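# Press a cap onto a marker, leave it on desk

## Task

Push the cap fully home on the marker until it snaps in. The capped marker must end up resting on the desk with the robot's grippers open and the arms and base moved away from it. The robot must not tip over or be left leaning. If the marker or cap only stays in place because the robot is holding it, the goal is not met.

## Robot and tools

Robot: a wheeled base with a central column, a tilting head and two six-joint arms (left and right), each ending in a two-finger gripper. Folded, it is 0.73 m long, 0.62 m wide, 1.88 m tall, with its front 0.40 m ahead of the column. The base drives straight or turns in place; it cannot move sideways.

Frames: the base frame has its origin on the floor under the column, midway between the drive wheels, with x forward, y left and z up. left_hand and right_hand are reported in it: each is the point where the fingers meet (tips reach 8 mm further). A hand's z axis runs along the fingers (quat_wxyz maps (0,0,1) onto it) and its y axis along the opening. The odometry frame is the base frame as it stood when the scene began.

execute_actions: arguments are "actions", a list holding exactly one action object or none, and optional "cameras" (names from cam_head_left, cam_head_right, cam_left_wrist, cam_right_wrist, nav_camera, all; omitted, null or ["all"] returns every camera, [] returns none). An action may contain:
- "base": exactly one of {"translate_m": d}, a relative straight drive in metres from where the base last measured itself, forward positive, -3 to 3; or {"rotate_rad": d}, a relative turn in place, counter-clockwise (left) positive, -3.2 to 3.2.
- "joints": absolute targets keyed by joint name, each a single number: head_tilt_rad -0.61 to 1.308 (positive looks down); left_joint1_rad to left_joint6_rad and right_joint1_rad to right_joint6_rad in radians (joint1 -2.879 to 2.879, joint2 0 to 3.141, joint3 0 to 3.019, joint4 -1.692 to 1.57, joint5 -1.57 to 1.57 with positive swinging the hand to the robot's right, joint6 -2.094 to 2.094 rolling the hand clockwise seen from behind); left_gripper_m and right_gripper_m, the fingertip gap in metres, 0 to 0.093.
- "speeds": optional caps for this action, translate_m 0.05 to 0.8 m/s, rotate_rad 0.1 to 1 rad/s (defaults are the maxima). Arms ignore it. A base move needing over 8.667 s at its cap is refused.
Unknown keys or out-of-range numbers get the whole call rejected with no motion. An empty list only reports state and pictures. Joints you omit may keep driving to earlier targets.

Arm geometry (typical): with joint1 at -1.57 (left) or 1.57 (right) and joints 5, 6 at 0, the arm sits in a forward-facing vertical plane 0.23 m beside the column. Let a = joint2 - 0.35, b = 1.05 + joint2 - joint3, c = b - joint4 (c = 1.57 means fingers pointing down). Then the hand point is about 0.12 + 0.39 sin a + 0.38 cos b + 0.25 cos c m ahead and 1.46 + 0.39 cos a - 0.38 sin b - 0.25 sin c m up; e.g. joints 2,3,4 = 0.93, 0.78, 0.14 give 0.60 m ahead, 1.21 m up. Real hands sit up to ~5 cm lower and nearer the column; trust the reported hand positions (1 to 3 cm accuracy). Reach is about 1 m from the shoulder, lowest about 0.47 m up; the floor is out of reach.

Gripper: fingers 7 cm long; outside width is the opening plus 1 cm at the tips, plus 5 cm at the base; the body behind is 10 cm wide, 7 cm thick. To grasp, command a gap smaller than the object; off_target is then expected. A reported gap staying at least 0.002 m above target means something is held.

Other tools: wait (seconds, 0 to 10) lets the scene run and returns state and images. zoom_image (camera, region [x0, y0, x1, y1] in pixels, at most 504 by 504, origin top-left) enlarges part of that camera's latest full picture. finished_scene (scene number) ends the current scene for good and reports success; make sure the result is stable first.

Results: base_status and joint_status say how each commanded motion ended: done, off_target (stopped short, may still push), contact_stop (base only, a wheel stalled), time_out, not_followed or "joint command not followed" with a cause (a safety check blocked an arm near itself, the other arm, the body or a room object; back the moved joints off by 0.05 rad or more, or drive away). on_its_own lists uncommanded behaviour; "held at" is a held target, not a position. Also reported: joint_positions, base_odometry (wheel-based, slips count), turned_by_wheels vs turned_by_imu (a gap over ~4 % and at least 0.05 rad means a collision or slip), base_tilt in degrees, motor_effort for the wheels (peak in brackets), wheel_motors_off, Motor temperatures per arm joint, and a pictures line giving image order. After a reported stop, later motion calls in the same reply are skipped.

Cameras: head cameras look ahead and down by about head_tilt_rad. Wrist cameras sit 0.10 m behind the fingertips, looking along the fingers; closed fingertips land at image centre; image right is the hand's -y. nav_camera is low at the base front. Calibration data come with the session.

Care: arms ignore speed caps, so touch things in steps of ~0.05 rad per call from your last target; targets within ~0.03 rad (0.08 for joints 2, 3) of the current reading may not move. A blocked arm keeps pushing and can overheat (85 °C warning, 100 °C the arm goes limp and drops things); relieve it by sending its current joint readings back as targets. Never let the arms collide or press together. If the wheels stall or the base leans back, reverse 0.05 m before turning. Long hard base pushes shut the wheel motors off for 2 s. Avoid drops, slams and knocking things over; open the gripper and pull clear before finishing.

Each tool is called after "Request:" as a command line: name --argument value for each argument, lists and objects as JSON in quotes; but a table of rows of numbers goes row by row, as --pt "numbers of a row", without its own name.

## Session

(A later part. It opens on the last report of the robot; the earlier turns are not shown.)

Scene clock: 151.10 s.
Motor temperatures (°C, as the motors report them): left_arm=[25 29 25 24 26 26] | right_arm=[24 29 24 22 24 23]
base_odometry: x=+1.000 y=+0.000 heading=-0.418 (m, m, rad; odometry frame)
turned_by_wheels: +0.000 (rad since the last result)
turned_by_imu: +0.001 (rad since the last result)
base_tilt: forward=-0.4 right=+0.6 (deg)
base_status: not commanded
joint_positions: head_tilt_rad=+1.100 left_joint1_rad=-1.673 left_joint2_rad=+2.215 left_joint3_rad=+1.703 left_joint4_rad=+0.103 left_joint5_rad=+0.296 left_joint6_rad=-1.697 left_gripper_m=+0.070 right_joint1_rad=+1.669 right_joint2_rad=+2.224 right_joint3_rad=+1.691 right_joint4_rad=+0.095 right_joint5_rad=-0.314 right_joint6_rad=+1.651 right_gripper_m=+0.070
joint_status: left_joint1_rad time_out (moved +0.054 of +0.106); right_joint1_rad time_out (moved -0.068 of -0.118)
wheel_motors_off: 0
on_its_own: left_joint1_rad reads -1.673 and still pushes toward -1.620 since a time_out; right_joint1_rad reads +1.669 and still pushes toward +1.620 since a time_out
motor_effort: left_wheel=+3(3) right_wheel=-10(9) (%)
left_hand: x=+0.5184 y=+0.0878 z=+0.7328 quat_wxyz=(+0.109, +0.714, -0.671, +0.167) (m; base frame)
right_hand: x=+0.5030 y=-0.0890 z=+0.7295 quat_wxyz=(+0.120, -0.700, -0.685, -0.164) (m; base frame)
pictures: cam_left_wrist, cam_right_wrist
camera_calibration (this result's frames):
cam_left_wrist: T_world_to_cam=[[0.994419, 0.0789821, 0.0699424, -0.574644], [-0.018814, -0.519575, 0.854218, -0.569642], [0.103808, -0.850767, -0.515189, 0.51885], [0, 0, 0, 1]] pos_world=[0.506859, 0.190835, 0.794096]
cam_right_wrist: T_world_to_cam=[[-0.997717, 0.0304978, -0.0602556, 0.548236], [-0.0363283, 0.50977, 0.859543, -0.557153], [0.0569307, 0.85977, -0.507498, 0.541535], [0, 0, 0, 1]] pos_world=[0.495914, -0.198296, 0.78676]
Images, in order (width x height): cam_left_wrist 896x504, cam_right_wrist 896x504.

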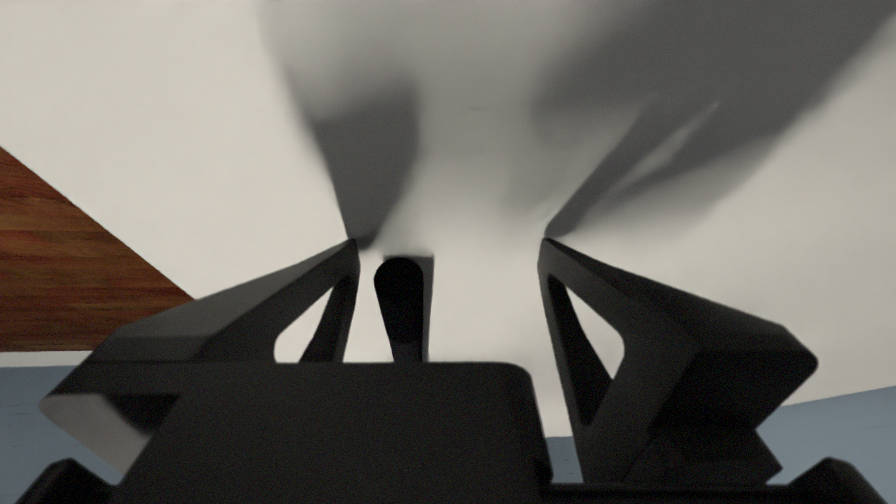

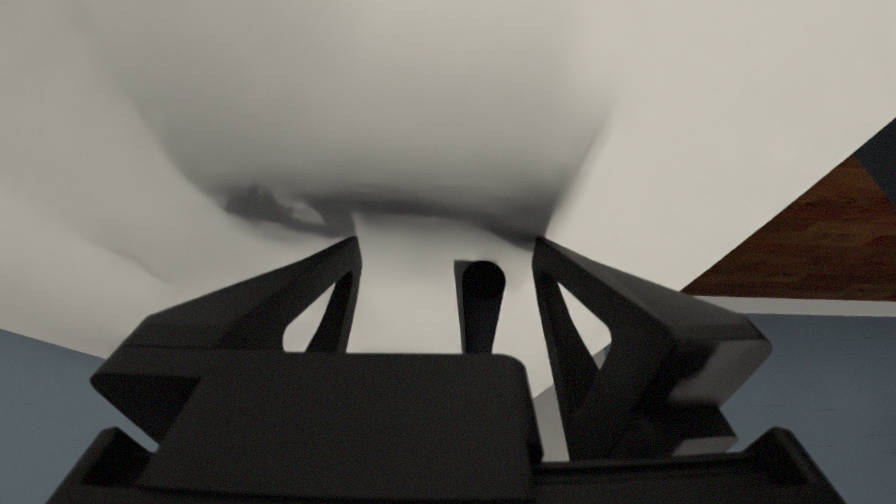

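Request:
execute_actions --actions '[{"joints":{"left_joint1_rad":-1.5,"right_joint1_rad":1.5,"left_joint2_rad":1.9,"right_joint2_rad":1.9,"left_joint3_rad":1.4,"right_joint3_rad":1.4}}]' --cameras '[]'

Request:
execute_actions --actions '[{"base":{"translate_m":-0.25}}]' --cameras '["cam_head_left"]'

Request:
zoom_image --camera "cam_head_left" --region '[370,110,490,180]'

Scene clock: 156.93 s.
Motor temperatures (°C, as the motors report them): left_arm=[25 29 25 24 26 26] | right_arm=[24 30 24 22 25 23]
base_odometry: x=+1.000 y=+0.000 heading=-0.418 (m, m, rad; odometry frame)
turned_by_wheels: +0.000 (rad since the last result)
turned_by_imu: +0.001 (rad since the last result)
base_tilt: forward=-0.4 right=+0.6 (deg)
base_status: not commanded
joint_positions: head_tilt_rad=+1.100 left_joint1_rad=-1.505 left_joint2_rad=+1.882 left_joint3_rad=+1.402 left_joint4_rad=+0.105 left_joint5_rad=+0.264 left_joint6_rad=-1.691 left_gripper_m=+0.070 right_joint1_rad=+1.508 right_joint2_rad=+1.885 right_joint3_rad=+1.406 right_joint4_rad=+0.093 right_joint5_rad=-0.280 right_joint6_rad=+1.651 right_gripper_m=+0.070
joint_status: all done
wheel_motors_off: 0
motor_effort: left_wheel=+3(4) right_wheel=-9(10) (%)
left_hand: x=+0.5612 y=+0.2301 z=+0.8495 quat_wxyz=(+0.026, +0.745, -0.655, +0.124) (m; base frame)
right_hand: x=+0.5588 y=-0.2259 z=+0.8486 quat_wxyz=(+0.034, -0.731, -0.669, -0.127) (m; base frame)
pictures: none
No camera images: the call's "cameras" was empty. Leave "cameras" out to get every camera's image.

Scene clock: 158.93 s.
Motor temperatures (°C, as the motors report them): left_arm=[25 29 25 24 26 26] | right_arm=[24 30 24 22 25 23]
base_odometry: x=+0.772 y=+0.102 heading=-0.420 (m, m, rad; odometry frame)
turned_by_wheels: -0.001 (rad since the last result)
turned_by_imu: +0.000 (rad since the last result)
base_tilt: forward=-0.3 right=+0.7 (deg)
base_status: done
joint_positions: head_tilt_rad=+1.100 left_joint1_rad=-1.505 left_joint2_rad=+1.888 left_joint3_rad=+1.397 left_joint4_rad=+0.105 left_joint5_rad=+0.264 left_joint6_rad=-1.691 left_gripper_m=+0.070 right_joint1_rad=+1.507 right_joint2_rad=+1.889 right_joint3_rad=+1.400 right_joint4_rad=+0.093 right_joint5_rad=-0.280 right_joint6_rad=+1.651 right_gripper_m=+0.070
joint_status: not commanded
wheel_motors_off: 0
motor_effort: left_wheel=-1(45) right_wheel=+1(55) (%)
left_hand: x=+0.5544 y=+0.2300 z=+0.8466 quat_wxyz=(+0.030, +0.746, -0.654, +0.120) (m; base frame)
right_hand: x=+0.5523 y=-0.2264 z=+0.8465 quat_wxyz=(+0.038, -0.732, -0.669, -0.123) (m; base frame)
pictures: cam_head_left
camera_calibration (this result's frames):
cam_head_left: T_world_to_cam=[[-0.0396645, -0.996628, 0.0718224, -0.0610229], [-0.925583, 0.00956574, -0.378423, 0.631345], [0.376461, -0.0814876, -0.922842, 1.32225], [0, 0, 0, 1]] pos_world=[0.084168, 0.0408903, 1.46352]
Images, in order (width x height): cam_head_left 896x504.

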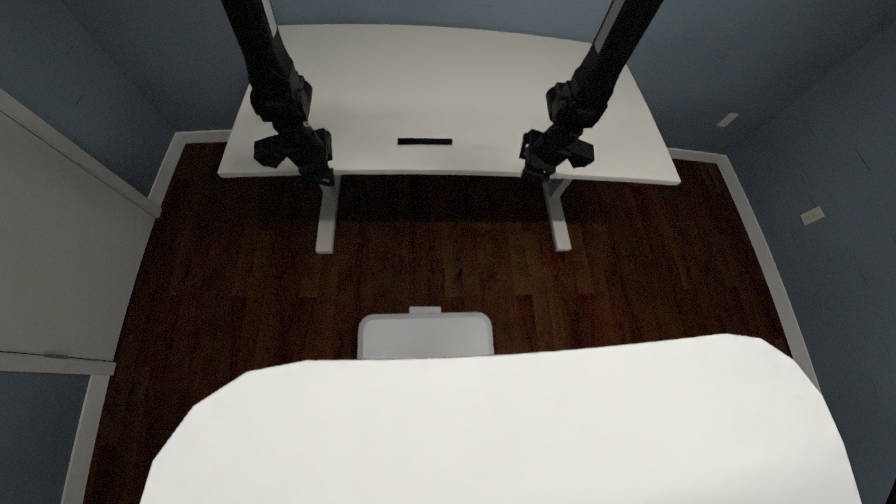

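Region (370, 110, 490, 180) of cam_head_left's 896x504 image, scaled by 4.200, with more detail than that image has; it fills the top 294 rows of this view, and the rest is white.

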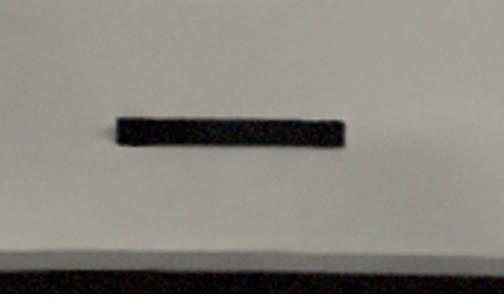

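Request:
finished_scene --scene 2

The scene is finished: the task was done.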